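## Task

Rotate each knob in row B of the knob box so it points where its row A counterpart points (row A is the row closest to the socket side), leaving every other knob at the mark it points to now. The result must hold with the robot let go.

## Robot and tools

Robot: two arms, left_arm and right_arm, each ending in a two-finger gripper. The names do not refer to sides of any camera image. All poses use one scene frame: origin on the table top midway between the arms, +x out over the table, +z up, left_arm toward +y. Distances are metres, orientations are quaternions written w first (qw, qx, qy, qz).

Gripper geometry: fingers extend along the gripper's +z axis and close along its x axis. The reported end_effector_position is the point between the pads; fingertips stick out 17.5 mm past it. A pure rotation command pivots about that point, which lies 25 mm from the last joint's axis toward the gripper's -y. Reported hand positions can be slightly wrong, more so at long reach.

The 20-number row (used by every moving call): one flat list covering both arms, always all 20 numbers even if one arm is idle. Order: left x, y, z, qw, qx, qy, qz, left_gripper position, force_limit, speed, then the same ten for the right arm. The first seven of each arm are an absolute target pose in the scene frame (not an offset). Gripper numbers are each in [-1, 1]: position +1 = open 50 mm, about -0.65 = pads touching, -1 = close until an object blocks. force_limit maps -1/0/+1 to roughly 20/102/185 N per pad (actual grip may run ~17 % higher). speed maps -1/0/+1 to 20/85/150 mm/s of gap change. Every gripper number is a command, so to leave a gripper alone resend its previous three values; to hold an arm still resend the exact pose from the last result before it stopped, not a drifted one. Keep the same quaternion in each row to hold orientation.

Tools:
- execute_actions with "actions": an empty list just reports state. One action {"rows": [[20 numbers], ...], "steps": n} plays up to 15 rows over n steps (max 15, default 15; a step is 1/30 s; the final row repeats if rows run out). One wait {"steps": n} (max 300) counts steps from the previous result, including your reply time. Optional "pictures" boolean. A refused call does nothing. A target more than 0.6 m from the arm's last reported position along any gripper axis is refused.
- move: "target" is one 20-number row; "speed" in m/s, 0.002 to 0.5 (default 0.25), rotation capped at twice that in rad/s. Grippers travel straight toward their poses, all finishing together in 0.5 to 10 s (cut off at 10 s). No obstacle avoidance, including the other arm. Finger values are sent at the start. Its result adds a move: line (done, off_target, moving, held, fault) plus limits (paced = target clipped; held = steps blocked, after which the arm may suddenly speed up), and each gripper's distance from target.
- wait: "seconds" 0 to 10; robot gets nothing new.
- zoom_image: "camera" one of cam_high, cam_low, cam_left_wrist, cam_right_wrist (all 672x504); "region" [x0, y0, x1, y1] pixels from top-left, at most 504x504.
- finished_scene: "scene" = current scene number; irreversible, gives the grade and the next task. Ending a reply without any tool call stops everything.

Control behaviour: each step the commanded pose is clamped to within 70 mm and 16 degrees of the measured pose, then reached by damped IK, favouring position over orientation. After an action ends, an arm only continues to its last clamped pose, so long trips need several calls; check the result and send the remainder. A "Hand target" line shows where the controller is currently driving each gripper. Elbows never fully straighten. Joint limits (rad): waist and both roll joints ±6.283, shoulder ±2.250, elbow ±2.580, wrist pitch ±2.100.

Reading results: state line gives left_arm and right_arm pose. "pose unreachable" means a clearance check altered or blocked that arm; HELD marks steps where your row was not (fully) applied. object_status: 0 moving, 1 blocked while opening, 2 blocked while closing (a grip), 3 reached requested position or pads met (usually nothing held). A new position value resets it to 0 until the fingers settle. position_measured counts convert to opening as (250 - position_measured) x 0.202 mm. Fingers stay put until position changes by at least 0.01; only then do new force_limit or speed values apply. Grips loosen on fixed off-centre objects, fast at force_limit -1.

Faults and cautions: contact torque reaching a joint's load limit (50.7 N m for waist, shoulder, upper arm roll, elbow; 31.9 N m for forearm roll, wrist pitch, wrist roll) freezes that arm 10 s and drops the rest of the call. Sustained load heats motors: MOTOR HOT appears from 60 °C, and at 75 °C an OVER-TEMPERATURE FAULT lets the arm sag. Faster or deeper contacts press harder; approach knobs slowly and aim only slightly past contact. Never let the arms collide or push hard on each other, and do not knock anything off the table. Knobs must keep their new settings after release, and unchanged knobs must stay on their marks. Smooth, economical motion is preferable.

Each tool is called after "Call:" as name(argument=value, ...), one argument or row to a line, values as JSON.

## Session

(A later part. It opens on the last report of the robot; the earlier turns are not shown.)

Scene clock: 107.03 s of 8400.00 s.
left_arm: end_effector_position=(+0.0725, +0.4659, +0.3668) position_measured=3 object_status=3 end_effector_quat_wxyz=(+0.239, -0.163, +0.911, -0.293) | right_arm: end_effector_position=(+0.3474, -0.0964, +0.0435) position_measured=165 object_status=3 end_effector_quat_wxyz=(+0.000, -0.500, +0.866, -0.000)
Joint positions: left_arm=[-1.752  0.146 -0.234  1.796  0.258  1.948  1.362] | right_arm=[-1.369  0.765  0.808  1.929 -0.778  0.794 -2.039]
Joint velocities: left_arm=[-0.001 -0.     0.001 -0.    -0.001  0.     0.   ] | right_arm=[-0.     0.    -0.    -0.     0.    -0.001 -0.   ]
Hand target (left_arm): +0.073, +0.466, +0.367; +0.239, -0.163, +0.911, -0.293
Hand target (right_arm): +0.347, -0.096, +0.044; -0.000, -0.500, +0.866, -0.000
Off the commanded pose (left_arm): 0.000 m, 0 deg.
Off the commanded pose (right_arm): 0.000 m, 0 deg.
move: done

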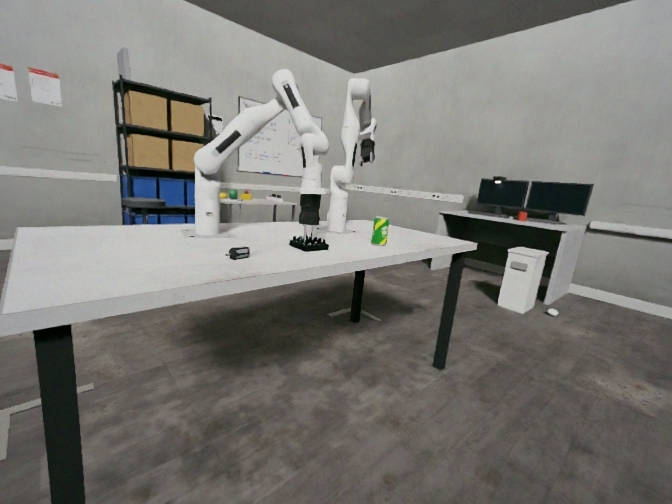

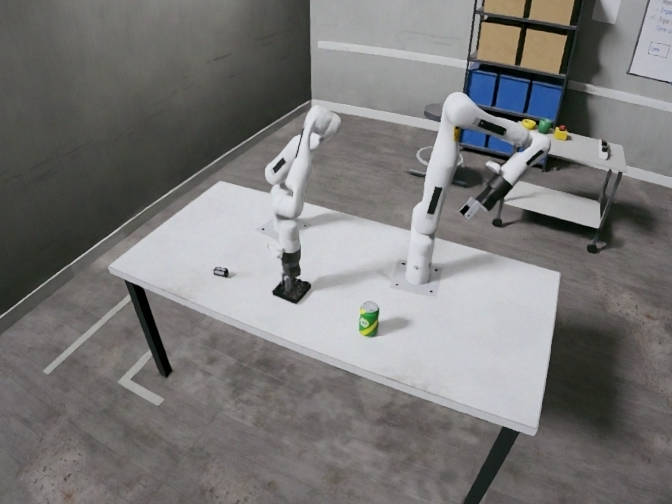

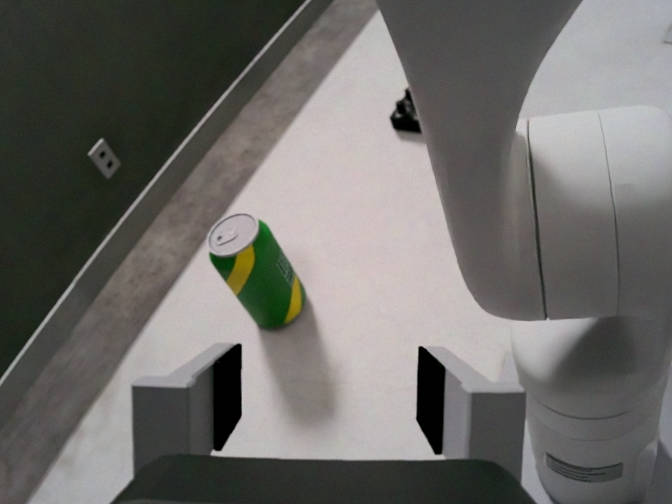

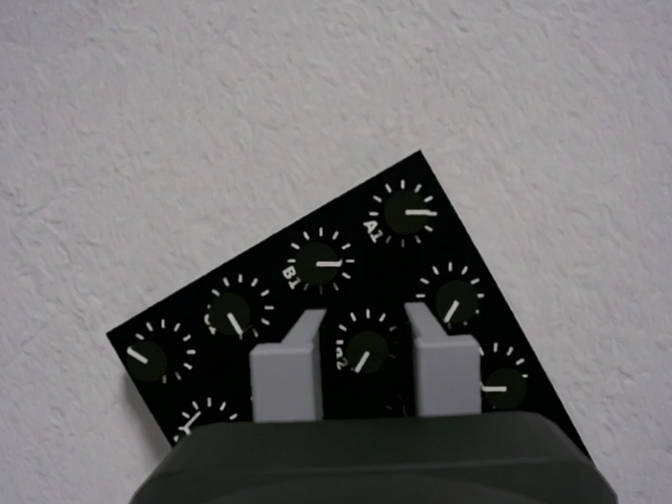

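Call:
move(
  target=[0.0725,0.4659,0.3668,0.239,-0.163,0.911,-0.293,1,0,0,0.3474,-0.0964,0.066,0,0.5,-0.866,0,-0.08,-0.7,-0.5],
  speed=0.08,
)

Call:
move(
  target=[0.0725,0.4659,0.3668,0.239,-0.163,0.911,-0.293,1,0,0,0.3203,-0.0963,0.066,0,0.5,-0.866,0,-0.08,-0.7,-0.5],
  speed=0.1,
)

Call:
move(
  target=[0.0725,0.4659,0.3668,0.239,-0.163,0.911,-0.293,1,0,0,0.3203,-0.0963,0.056,0,0.5,-0.866,0,-0.08,-0.7,-0.5],
  speed=0.03,
)

Call:
zoom_image(
  camera="cam_right_wrist",
  region=[260, 220, 480, 430],
)

Scene clock: 122.37 s of 8400.00 s.
left_arm: end_effector_position=(+0.0725, +0.4659, +0.3668) position_measured=3 object_status=3 end_effector_quat_wxyz=(+0.239, -0.163, +0.911, -0.293) | right_arm: end_effector_position=(+0.3474, -0.0966, +0.0659) position_measured=165 object_status=3 end_effector_quat_wxyz=(-0.000, -0.500, +0.866, -0.000)
Joint positions: left_arm=[-1.752  0.146 -0.234  1.796  0.258  1.948  1.362] | right_arm=[-1.395  0.728  0.851  1.912 -0.731  0.846 -2.075]
Joint velocities: left_arm=[ 0.     0.    -0.     0.    -0.001 -0.    -0.001] | right_arm=[-0.003 -0.003 -0.001 -0.     0.     0.001 -0.   ]
Hand target (left_arm): +0.073, +0.466, +0.367; +0.239, -0.163, +0.911, -0.293
Hand target (right_arm): +0.347, -0.096, +0.066; -0.000, -0.500, +0.866, -0.000
Off the commanded pose (left_arm): 0.000 m, 0 deg.
Off the commanded pose (right_arm): 0.000 m, 0 deg.
After step 90, 11.63 s passed at rest.
move: done

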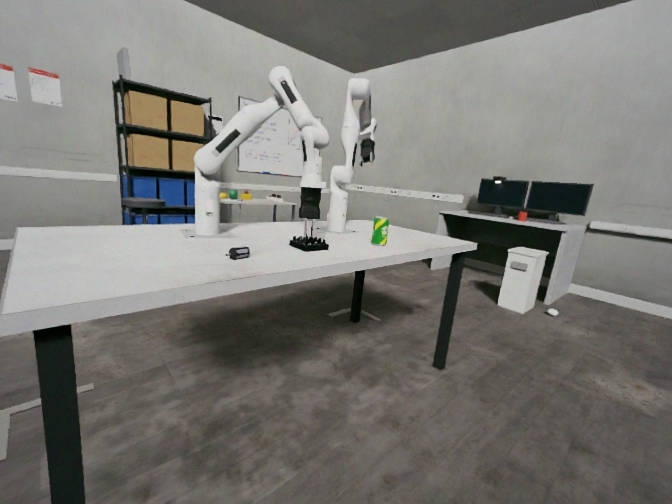

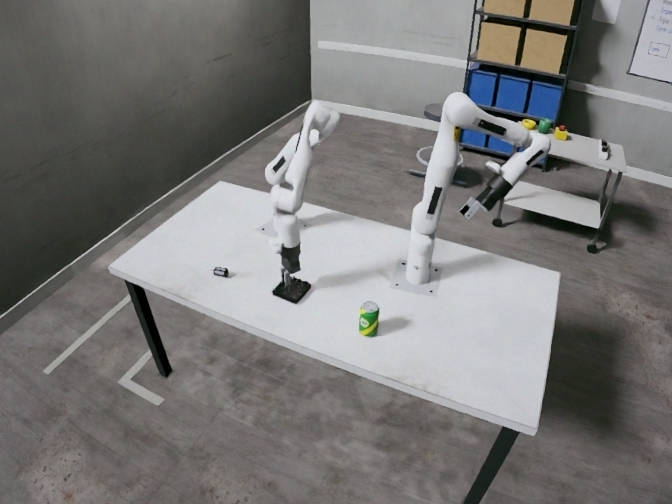

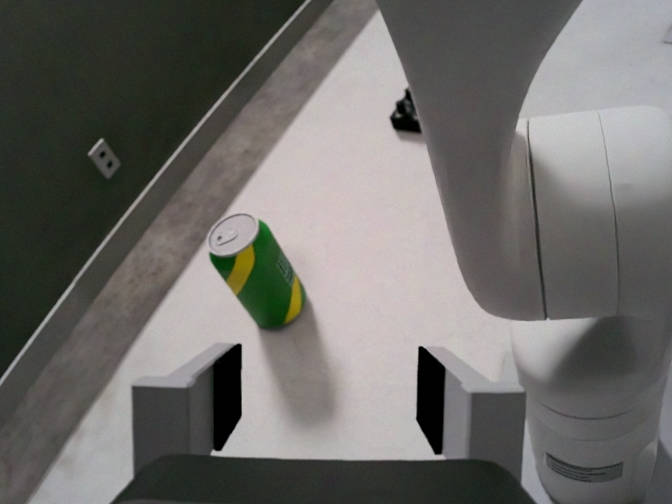

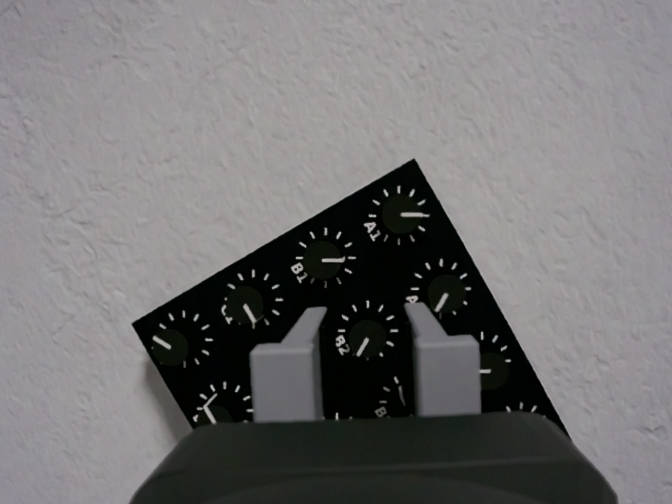

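Scene clock: 123.07 s of 8400.00 s.
left_arm: end_effector_position=(+0.0725, +0.4659, +0.3668) position_measured=3 object_status=3 end_effector_quat_wxyz=(+0.239, -0.163, +0.911, -0.293) | right_arm: end_effector_position=(+0.3205, -0.0966, +0.0659) position_measured=165 object_status=3 end_effector_quat_wxyz=(-0.000, -0.500, +0.866, -0.000)
Joint positions: left_arm=[-1.752  0.146 -0.234  1.796  0.258  1.948  1.362] | right_arm=[-1.457  0.695  0.859  1.985 -0.735  0.807 -2.092]
Joint velocities: left_arm=[-0.     0.001 -0.002 -0.001 -0.    -0.     0.   ] | right_arm=[-0.006 -0.004 -0.003  0.001  0.003 -0.001 -0.001]
Hand target (left_arm): +0.073, +0.466, +0.367; +0.239, -0.163, +0.911, -0.293
Hand target (right_arm): +0.320, -0.096, +0.066; +0.000, -0.500, +0.866, -0.000
Off the commanded pose (left_arm): 0.000 m, 0 deg.
Off the commanded pose (right_arm): 0.000 m, 0 deg.
move: done

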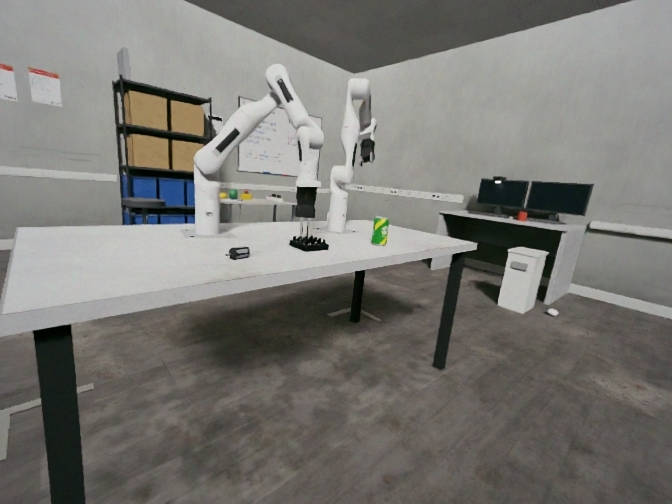

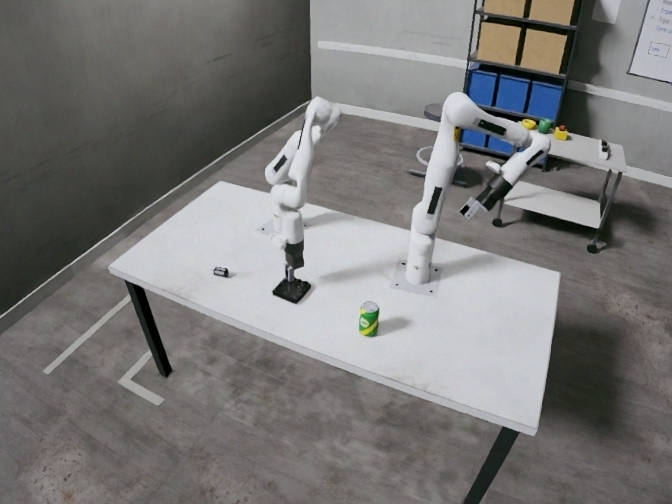

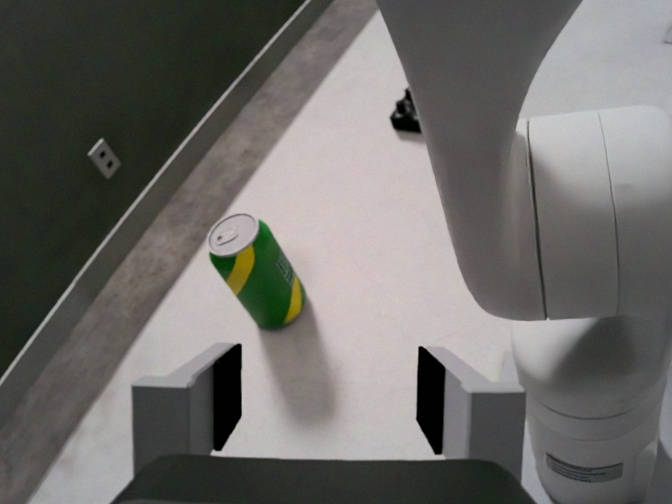

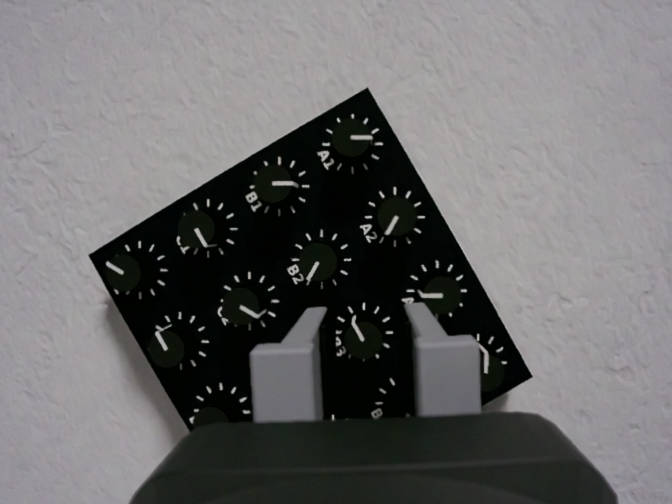

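Scene clock: 123.77 s of 8400.00 s.
left_arm: end_effector_position=(+0.0725, +0.4659, +0.3668) position_measured=3 object_status=3 end_effector_quat_wxyz=(+0.239, -0.163, +0.911, -0.293) | right_arm: end_effector_position=(+0.3203, -0.0962, +0.0560) position_measured=165 object_status=3 end_effector_quat_wxyz=(+0.000, -0.500, +0.866, +0.000)
Joint positions: left_arm=[-1.752  0.146 -0.234  1.796  0.258  1.948  1.362] | right_arm=[-1.444  0.711  0.838  1.993 -0.758  0.783 -2.074]
Joint velocities: left_arm=[-0.    -0.    -0.     0.    -0.001 -0.     0.   ] | right_arm=[0.002 0.    0.001 0.    0.003 0.001 0.   ]
Hand target (left_arm): +0.073, +0.466, +0.367; +0.239, -0.163, +0.911, -0.293
Hand target (right_arm): +0.320, -0.096, +0.056; +0.000, -0.500, +0.866, +0.000
Off the commanded pose (left_arm): 0.000 m, 0 deg.
Off the commanded pose (right_arm): 0.000 m, 0 deg.
move: done

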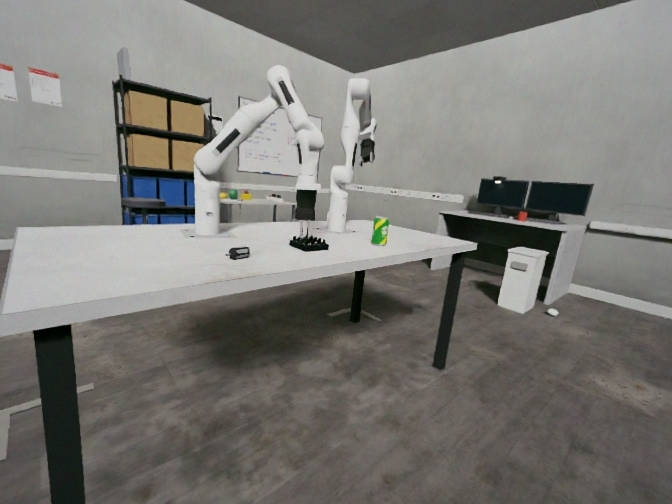

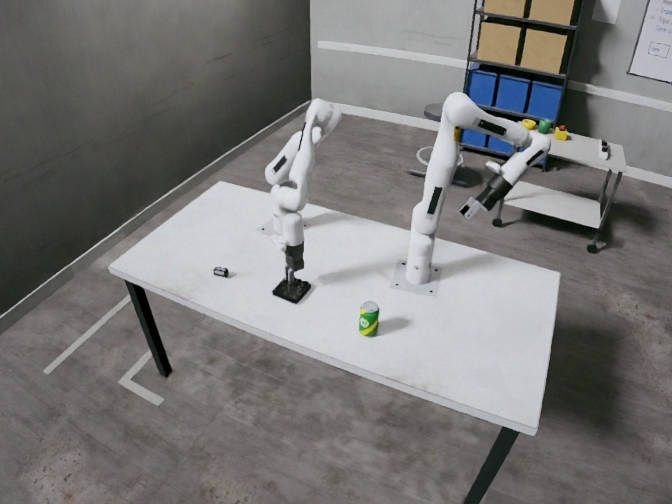

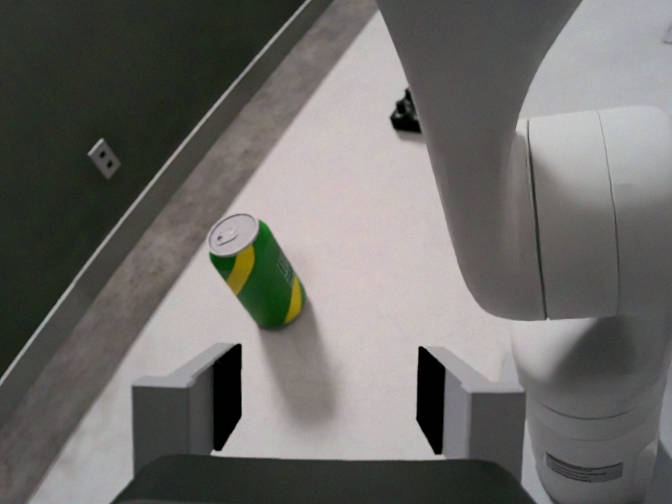

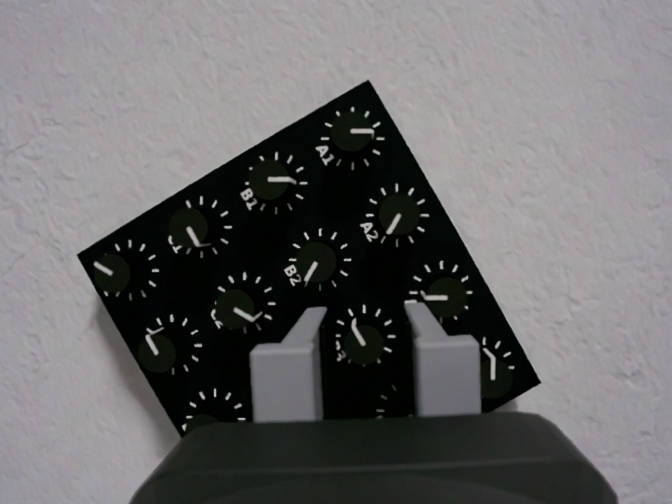

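Region (260, 220, 480, 430) of cam_right_wrist's 672x504 image, scaled by 2.291; it fills the top 481 rows of this view, and the rest is white.

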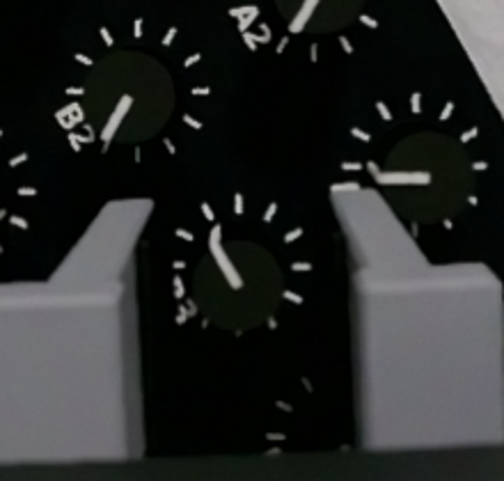

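Call:
move(
  target=[0.0725,0.4659,0.3668,0.239,-0.163,0.911,-0.293,1,0,0,0.3207,-0.0958,0.0435,0,0.5,-0.866,0,-0.08,-0.7,-0.5],
  speed=0.02,
)

Call:
move(
  target=[0.0725,0.4659,0.3668,0.239,-0.163,0.911,-0.293,1,0,0,0.3207,-0.0958,0.0435,0,0.5,-0.866,0,-1,-0.7,-1],
)

Call:
move(
  target=[0.0725,0.4659,0.3668,0.239,-0.163,0.911,-0.293,1,0,0,0.3207,-0.0958,0.0435,0,0.866,-0.5,0,-1,-0.7,-1],
)

Call:
move(
  target=[0.0725,0.4659,0.3668,0.239,-0.163,0.911,-0.293,1,0,0,0.3207,-0.0958,0.0435,0,0.866,-0.5,0,-0.08,-0.7,-0.5],
)

Call:
zoom_image(
  camera="cam_right_wrist",
  region=[260, 220, 480, 430],
)

Scene clock: 134.80 s of 8400.00 s.
left_arm: end_effector_position=(+0.0725, +0.4659, +0.3668) position_measured=3 object_status=3 end_effector_quat_wxyz=(+0.239, -0.163, +0.911, -0.293) | right_arm: end_effector_position=(+0.3207, -0.0957, +0.0435) position_measured=165 object_status=3 end_effector_quat_wxyz=(+0.000, -0.500, +0.866, +0.000)
Joint positions: left_arm=[-1.752  0.146 -0.234  1.796  0.258  1.948  1.362] | right_arm=[-1.425  0.733  0.81   2.    -0.787  0.754 -2.052]
Joint velocities: left_arm=[ 0.    -0.     0.001  0.    -0.002  0.     0.   ] | right_arm=[ 0.002  0.001  0.002  0.    -0.002  0.     0.   ]
Hand target (left_arm): +0.073, +0.466, +0.367; +0.239, -0.163, +0.911, -0.293
Hand target (right_arm): +0.321, -0.096, +0.043; +0.000, -0.500, +0.866, +0.000
Off the commanded pose (left_arm): 0.000 m, 0 deg.
Off the commanded pose (right_arm): 0.000 m, 0 deg.
After step 90, 7.17 s passed at rest.
move: done

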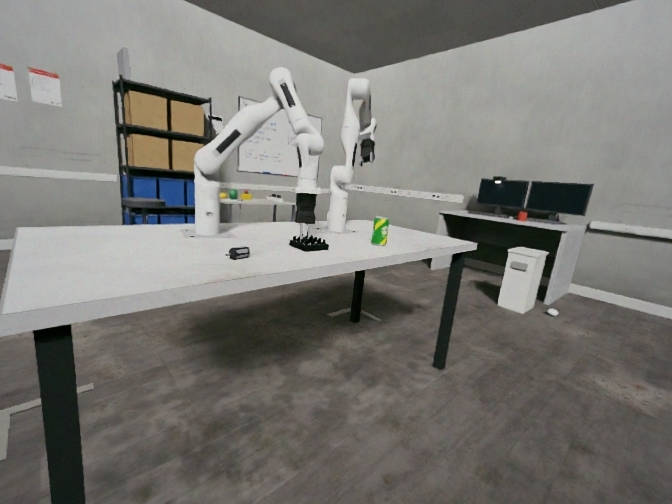

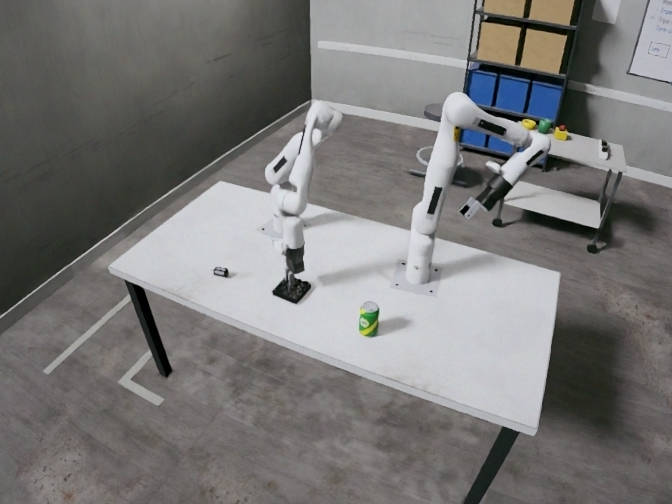

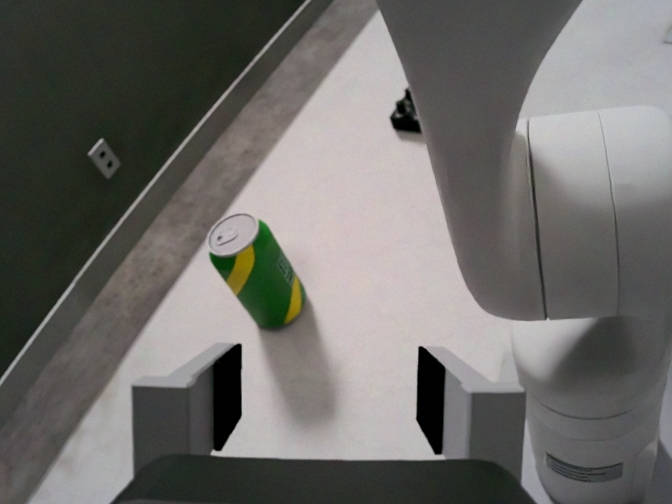

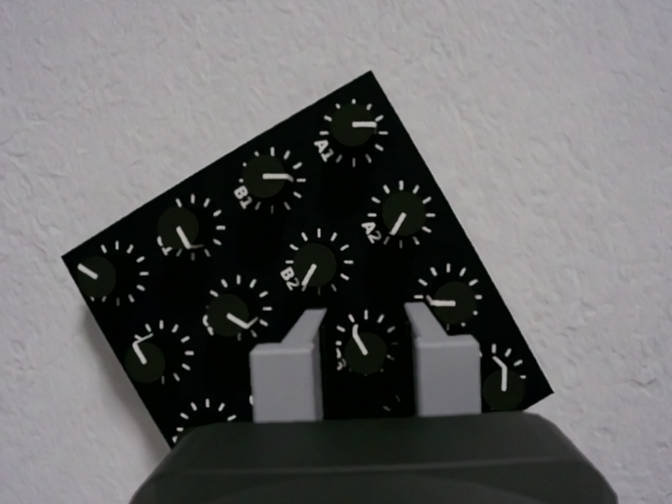

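Scene clock: 135.50 s of 8400.00 s.
left_arm: end_effector_position=(+0.0725, +0.4659, +0.3668) position_measured=3 object_status=3 end_effector_quat_wxyz=(+0.239, -0.163, +0.911, -0.293) | right_arm: end_effector_position=(+0.3208, -0.0955, +0.0435) position_measured=199 object_status=2 end_effector_quat_wxyz=(+0.000, -0.500, +0.866, +0.000)
Joint positions: left_arm=[-1.752  0.146 -0.234  1.796  0.258  1.948  1.362] | right_arm=[-1.425  0.733  0.81   2.    -0.787  0.754 -2.052]
Joint velocities: left_arm=[-0. -0.  0.  0.  0. -0.  0.] | right_arm=[-0.     0.002  0.     0.     0.    -0.     0.   ]
Hand target (left_arm): +0.073, +0.466, +0.367; +0.239, -0.163, +0.911, -0.293
Hand target (right_arm): +0.321, -0.096, +0.044; +0.000, -0.500, +0.866, +0.000
Off the commanded pose (left_arm): 0.000 m, 0 deg.
Off the commanded pose (right_arm): 0.000 m, 0 deg.
move: done

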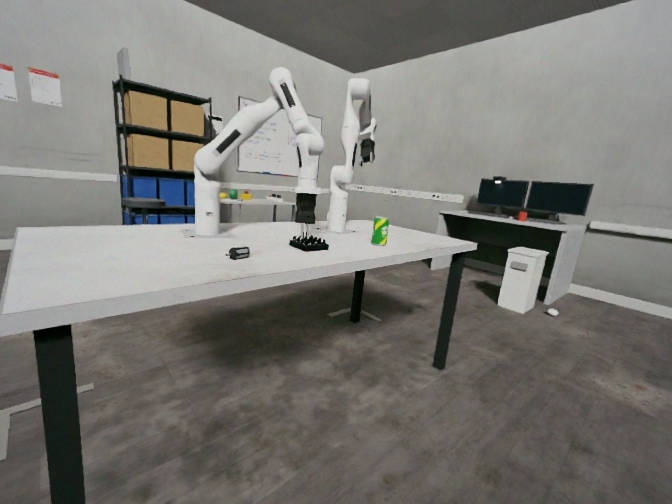

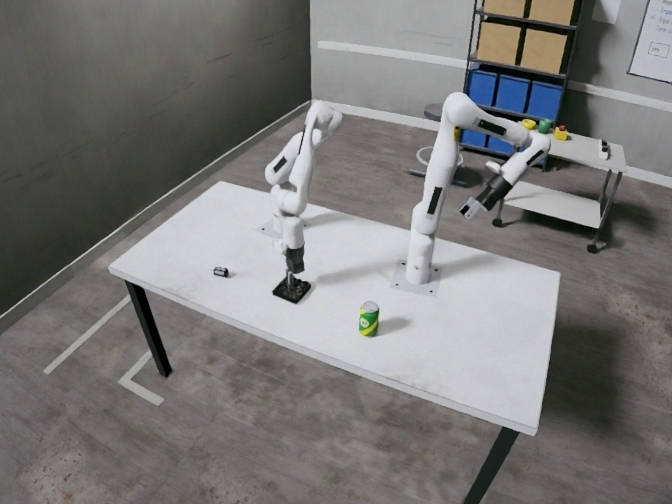

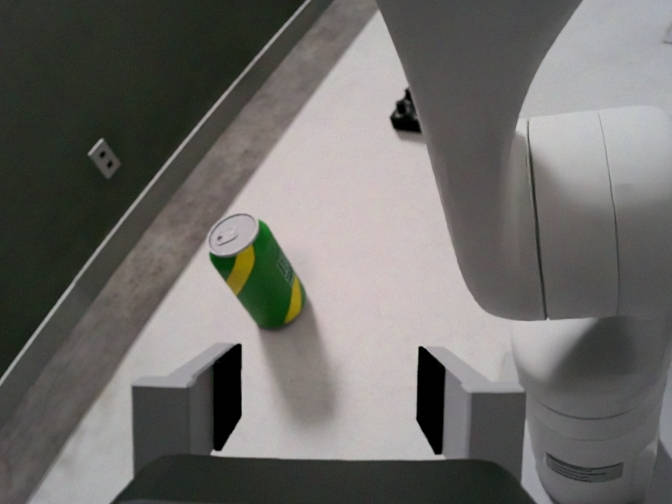

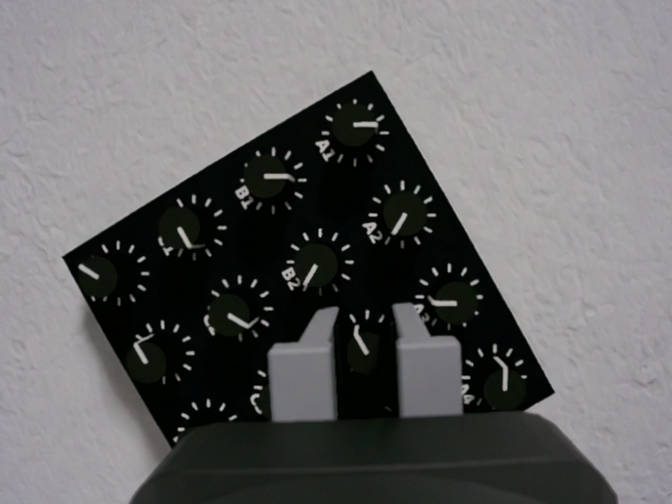

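Scene clock: 137.90 s of 8400.00 s.
left_arm: end_effector_position=(+0.0725, +0.4659, +0.3668) position_measured=3 object_status=3 end_effector_quat_wxyz=(+0.239, -0.163, +0.911, -0.293) | right_arm: end_effector_position=(+0.3208, -0.0958, +0.0434) position_measured=199 object_status=2 end_effector_quat_wxyz=(+0.000, +0.866, -0.500, +0.000)
Joint positions: left_arm=[-1.752  0.146 -0.234  1.796  0.258  1.948  1.362] | right_arm=[-1.206  0.618  0.521  2.043 -0.523  0.613 -1.201]
Joint velocities: left_arm=[-0.    -0.    -0.     0.    -0.    -0.    -0.001] | right_arm=[ 0.003 -0.001 -0.    -0.    -0.005  0.001  0.003]
Hand target (left_arm): +0.073, +0.466, +0.367; +0.239, -0.163, +0.911, -0.293
Hand target (right_arm): +0.321, -0.096, +0.043; +0.000, +0.866, -0.500, +0.000
Off the commanded pose (left_arm): 0.000 m, 0 deg.
Off the commanded pose (right_arm): 0.000 m, 0 deg.
move: done

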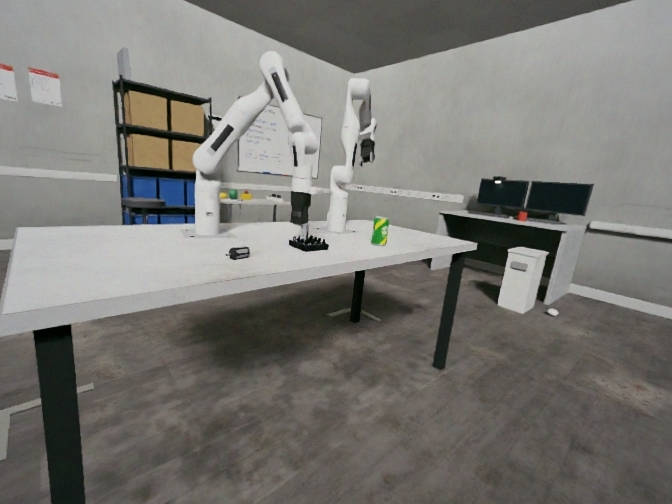

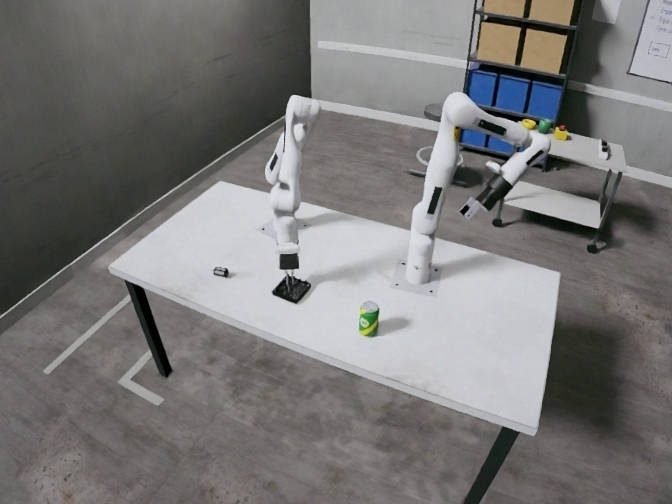

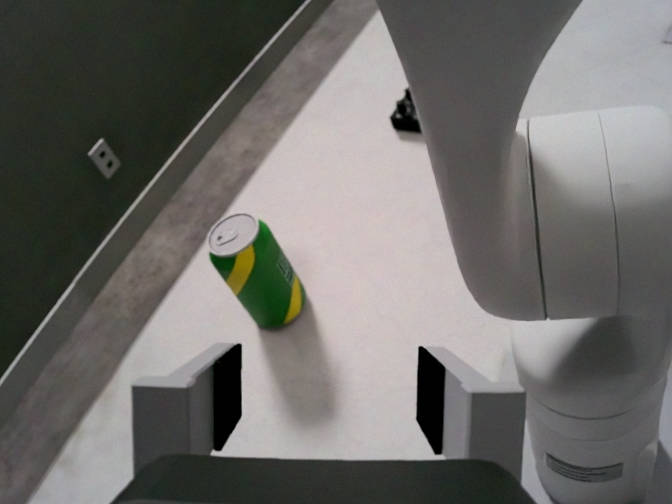

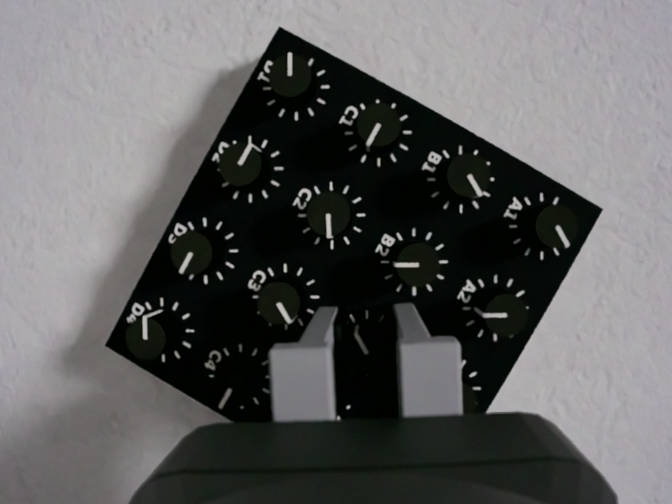

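Scene clock: 138.60 s of 8400.00 s.
left_arm: end_effector_position=(+0.0725, +0.4659, +0.3668) position_measured=3 object_status=3 end_effector_quat_wxyz=(+0.239, -0.163, +0.911, -0.293) | right_arm: end_effector_position=(+0.3207, -0.0958, +0.0435) position_measured=165 object_status=3 end_effector_quat_wxyz=(-0.000, +0.866, -0.500, +0.000)
Joint positions: left_arm=[-1.752  0.146 -0.234  1.796  0.258  1.948  1.362] | right_arm=[-1.205  0.617  0.52   2.043 -0.524  0.613 -1.2  ]
Joint velocities: left_arm=[ 0.     0.001  0.     0.     0.001  0.    -0.   ] | right_arm=[-0.    -0.     0.     0.     0.001  0.     0.   ]
Hand target (left_arm): +0.073, +0.466, +0.367; +0.239, -0.163, +0.911, -0.293
Hand target (right_arm): +0.321, -0.096, +0.043; -0.000, +0.866, -0.500, -0.000
Off the commanded pose (left_arm): 0.000 m, 0 deg.
Off the commanded pose (right_arm): 0.000 m, 0 deg.
move: done

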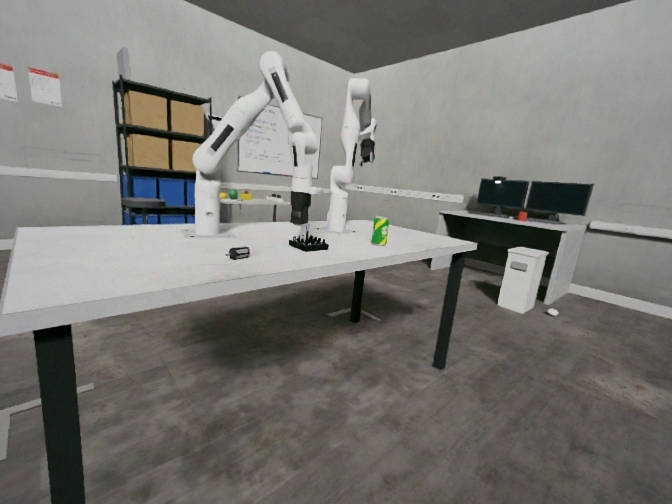

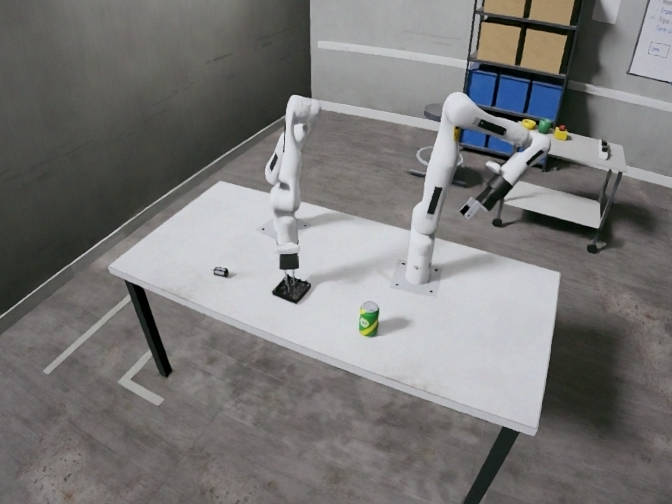

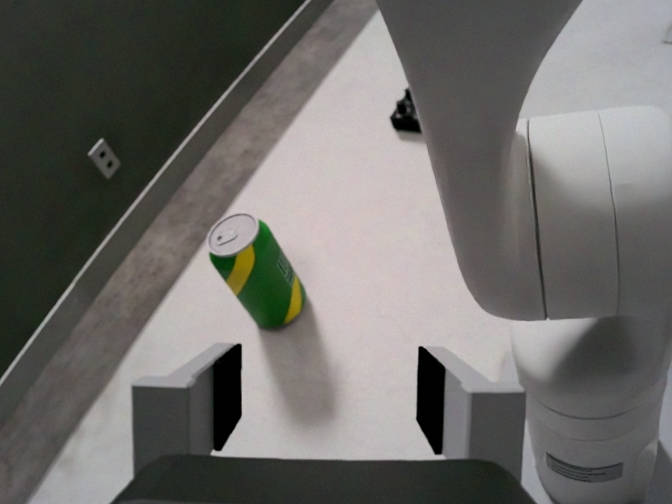

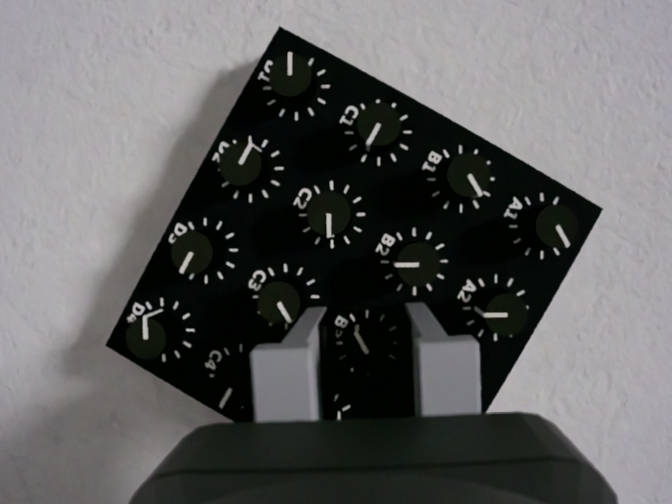

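Region (260, 220, 480, 430) of cam_right_wrist's 672x504 image, scaled by 2.291; it fills the top 481 rows of this view, and the rest is white.

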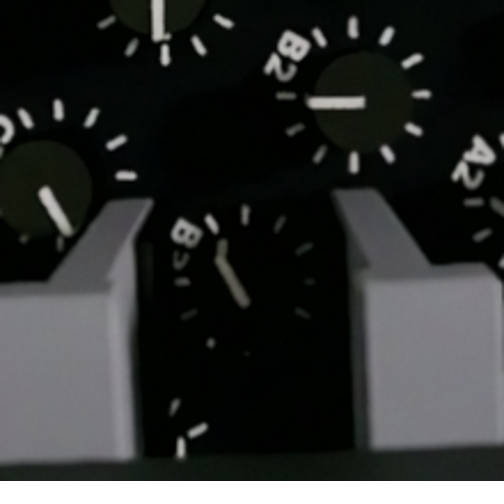

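Call:
move(
  target=[0.0725,0.4659,0.3668,0.239,-0.163,0.911,-0.293,1,0,0,0.3207,-0.0958,0.068,0,0.866,-0.5,0,-0.08,-0.7,-0.5],
  speed=0.08,
)

Call:
move(
  target=[0.0725,0.4659,0.3668,0.239,-0.163,0.911,-0.293,1,0,0,0.285,-0.095,0.11,0,0.7071,-0.7071,0,1,-0.7,0],
  speed=0.3,
)

Call:
zoom_image(
  camera="cam_right_wrist",
  region=[170, 20, 510, 340],
)

Scene clock: 145.90 s of 8400.00 s.
left_arm: end_effector_position=(+0.0725, +0.4659, +0.3668) position_measured=3 object_status=3 end_effector_quat_wxyz=(+0.239, -0.163, +0.911, -0.293) | right_arm: end_effector_position=(+0.3208, -0.0960, +0.0679) position_measured=165 object_status=3 end_effector_quat_wxyz=(+0.000, +0.866, -0.500, +0.000)
Joint positions: left_arm=[-1.752  0.146 -0.234  1.796  0.258  1.948  1.362] | right_arm=[-1.24   0.569  0.568  2.023 -0.477  0.682 -1.24 ]
Joint velocities: left_arm=[ 0.001  0.001 -0.     0.001 -0.002  0.    -0.   ] | right_arm=[-0.004 -0.004 -0.002 -0.001 -0.002  0.001 -0.001]
Hand target (left_arm): +0.073, +0.466, +0.367; +0.239, -0.163, +0.911, -0.293
Hand target (right_arm): +0.321, -0.096, +0.068; +0.000, +0.866, -0.500, +0.000
Off the commanded pose (left_arm): 0.000 m, 0 deg.
Off the commanded pose (right_arm): 0.000 m, 0 deg.
After step 90, 3.60 s passed at rest.
move: done

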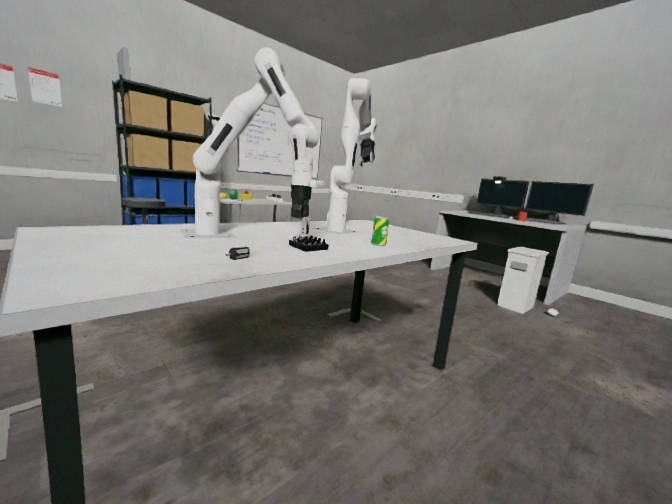

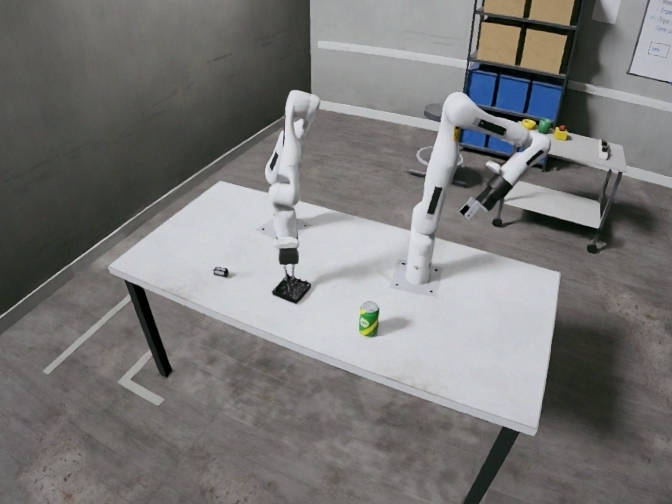

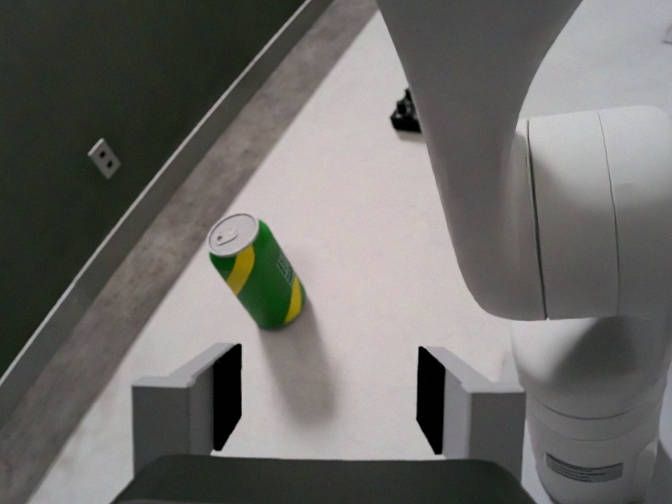

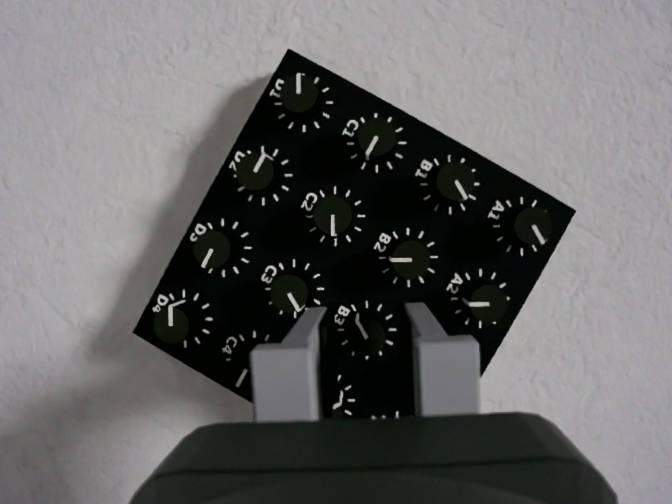

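Scene clock: 147.13 s of 8400.00 s.
left_arm: end_effector_position=(+0.0725, +0.4659, +0.3668) position_measured=3 object_status=3 end_effector_quat_wxyz=(+0.239, -0.163, +0.911, -0.293) | right_arm: end_effector_position=(+0.2853, -0.0954, +0.1100) position_measured=3 object_status=3 end_effector_quat_wxyz=(+0.000, +0.707, -0.708, +0.000)
Joint positions: left_arm=[-1.752  0.146 -0.234  1.796  0.258  1.948  1.362] | right_arm=[-1.512  0.488  0.801  2.054 -0.49   0.797 -1.815]
Joint velocities: left_arm=[ 0.001 -0.001  0.     0.     0.     0.    -0.001] | right_arm=[-0.01  -0.004 -0.007  0.     0.005 -0.001 -0.005]
Hand target (left_arm): +0.073, +0.466, +0.367; +0.239, -0.163, +0.911, -0.293
Hand target (right_arm): +0.285, -0.095, +0.110; -0.000, +0.707, -0.707, +0.000
Off the commanded pose (left_arm): 0.000 m, 0 deg.
Off the commanded pose (right_arm): 0.001 m, 0 deg.
move: done

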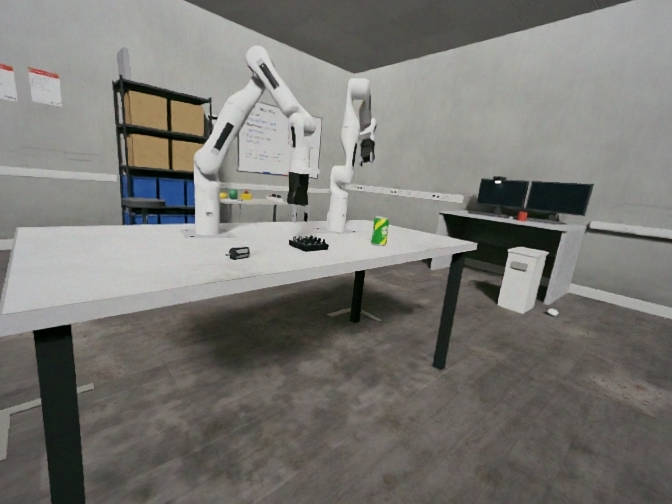

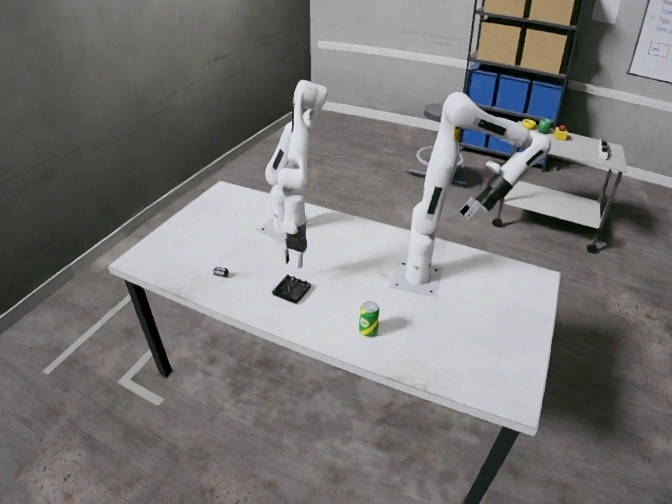

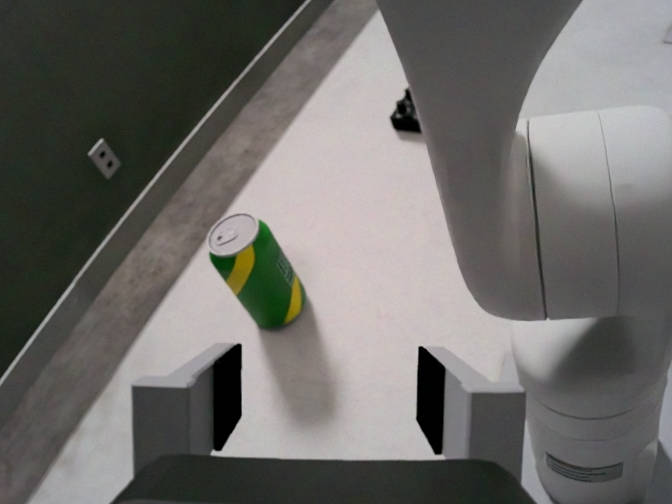

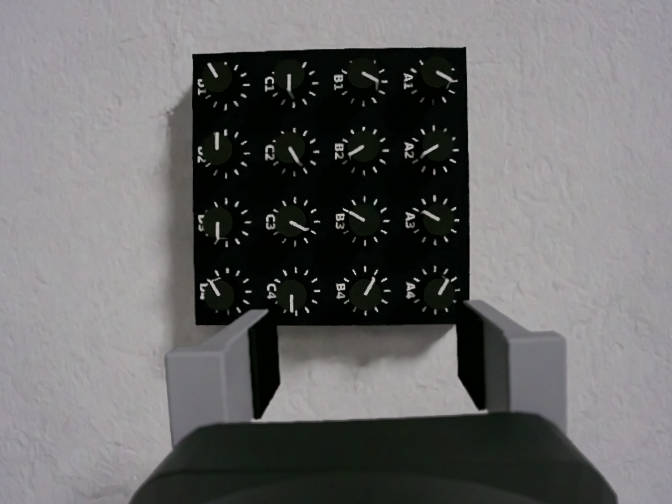

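Region (170, 20, 510, 340) of cam_right_wrist's 672x504 image, scaled by 1.482; it fills the top 474 rows of this view, and the rest is white.

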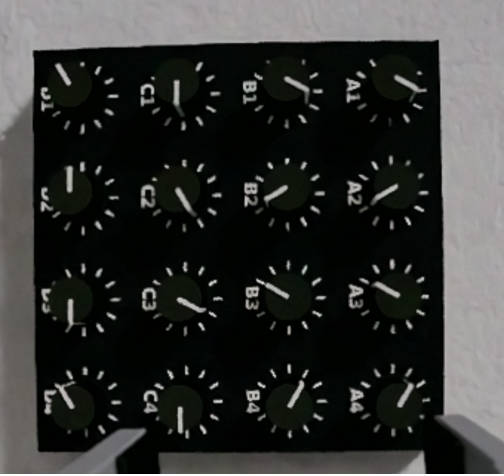

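Call:
finished_scene(
  scene=2,
)

The scene is finished: the task was done.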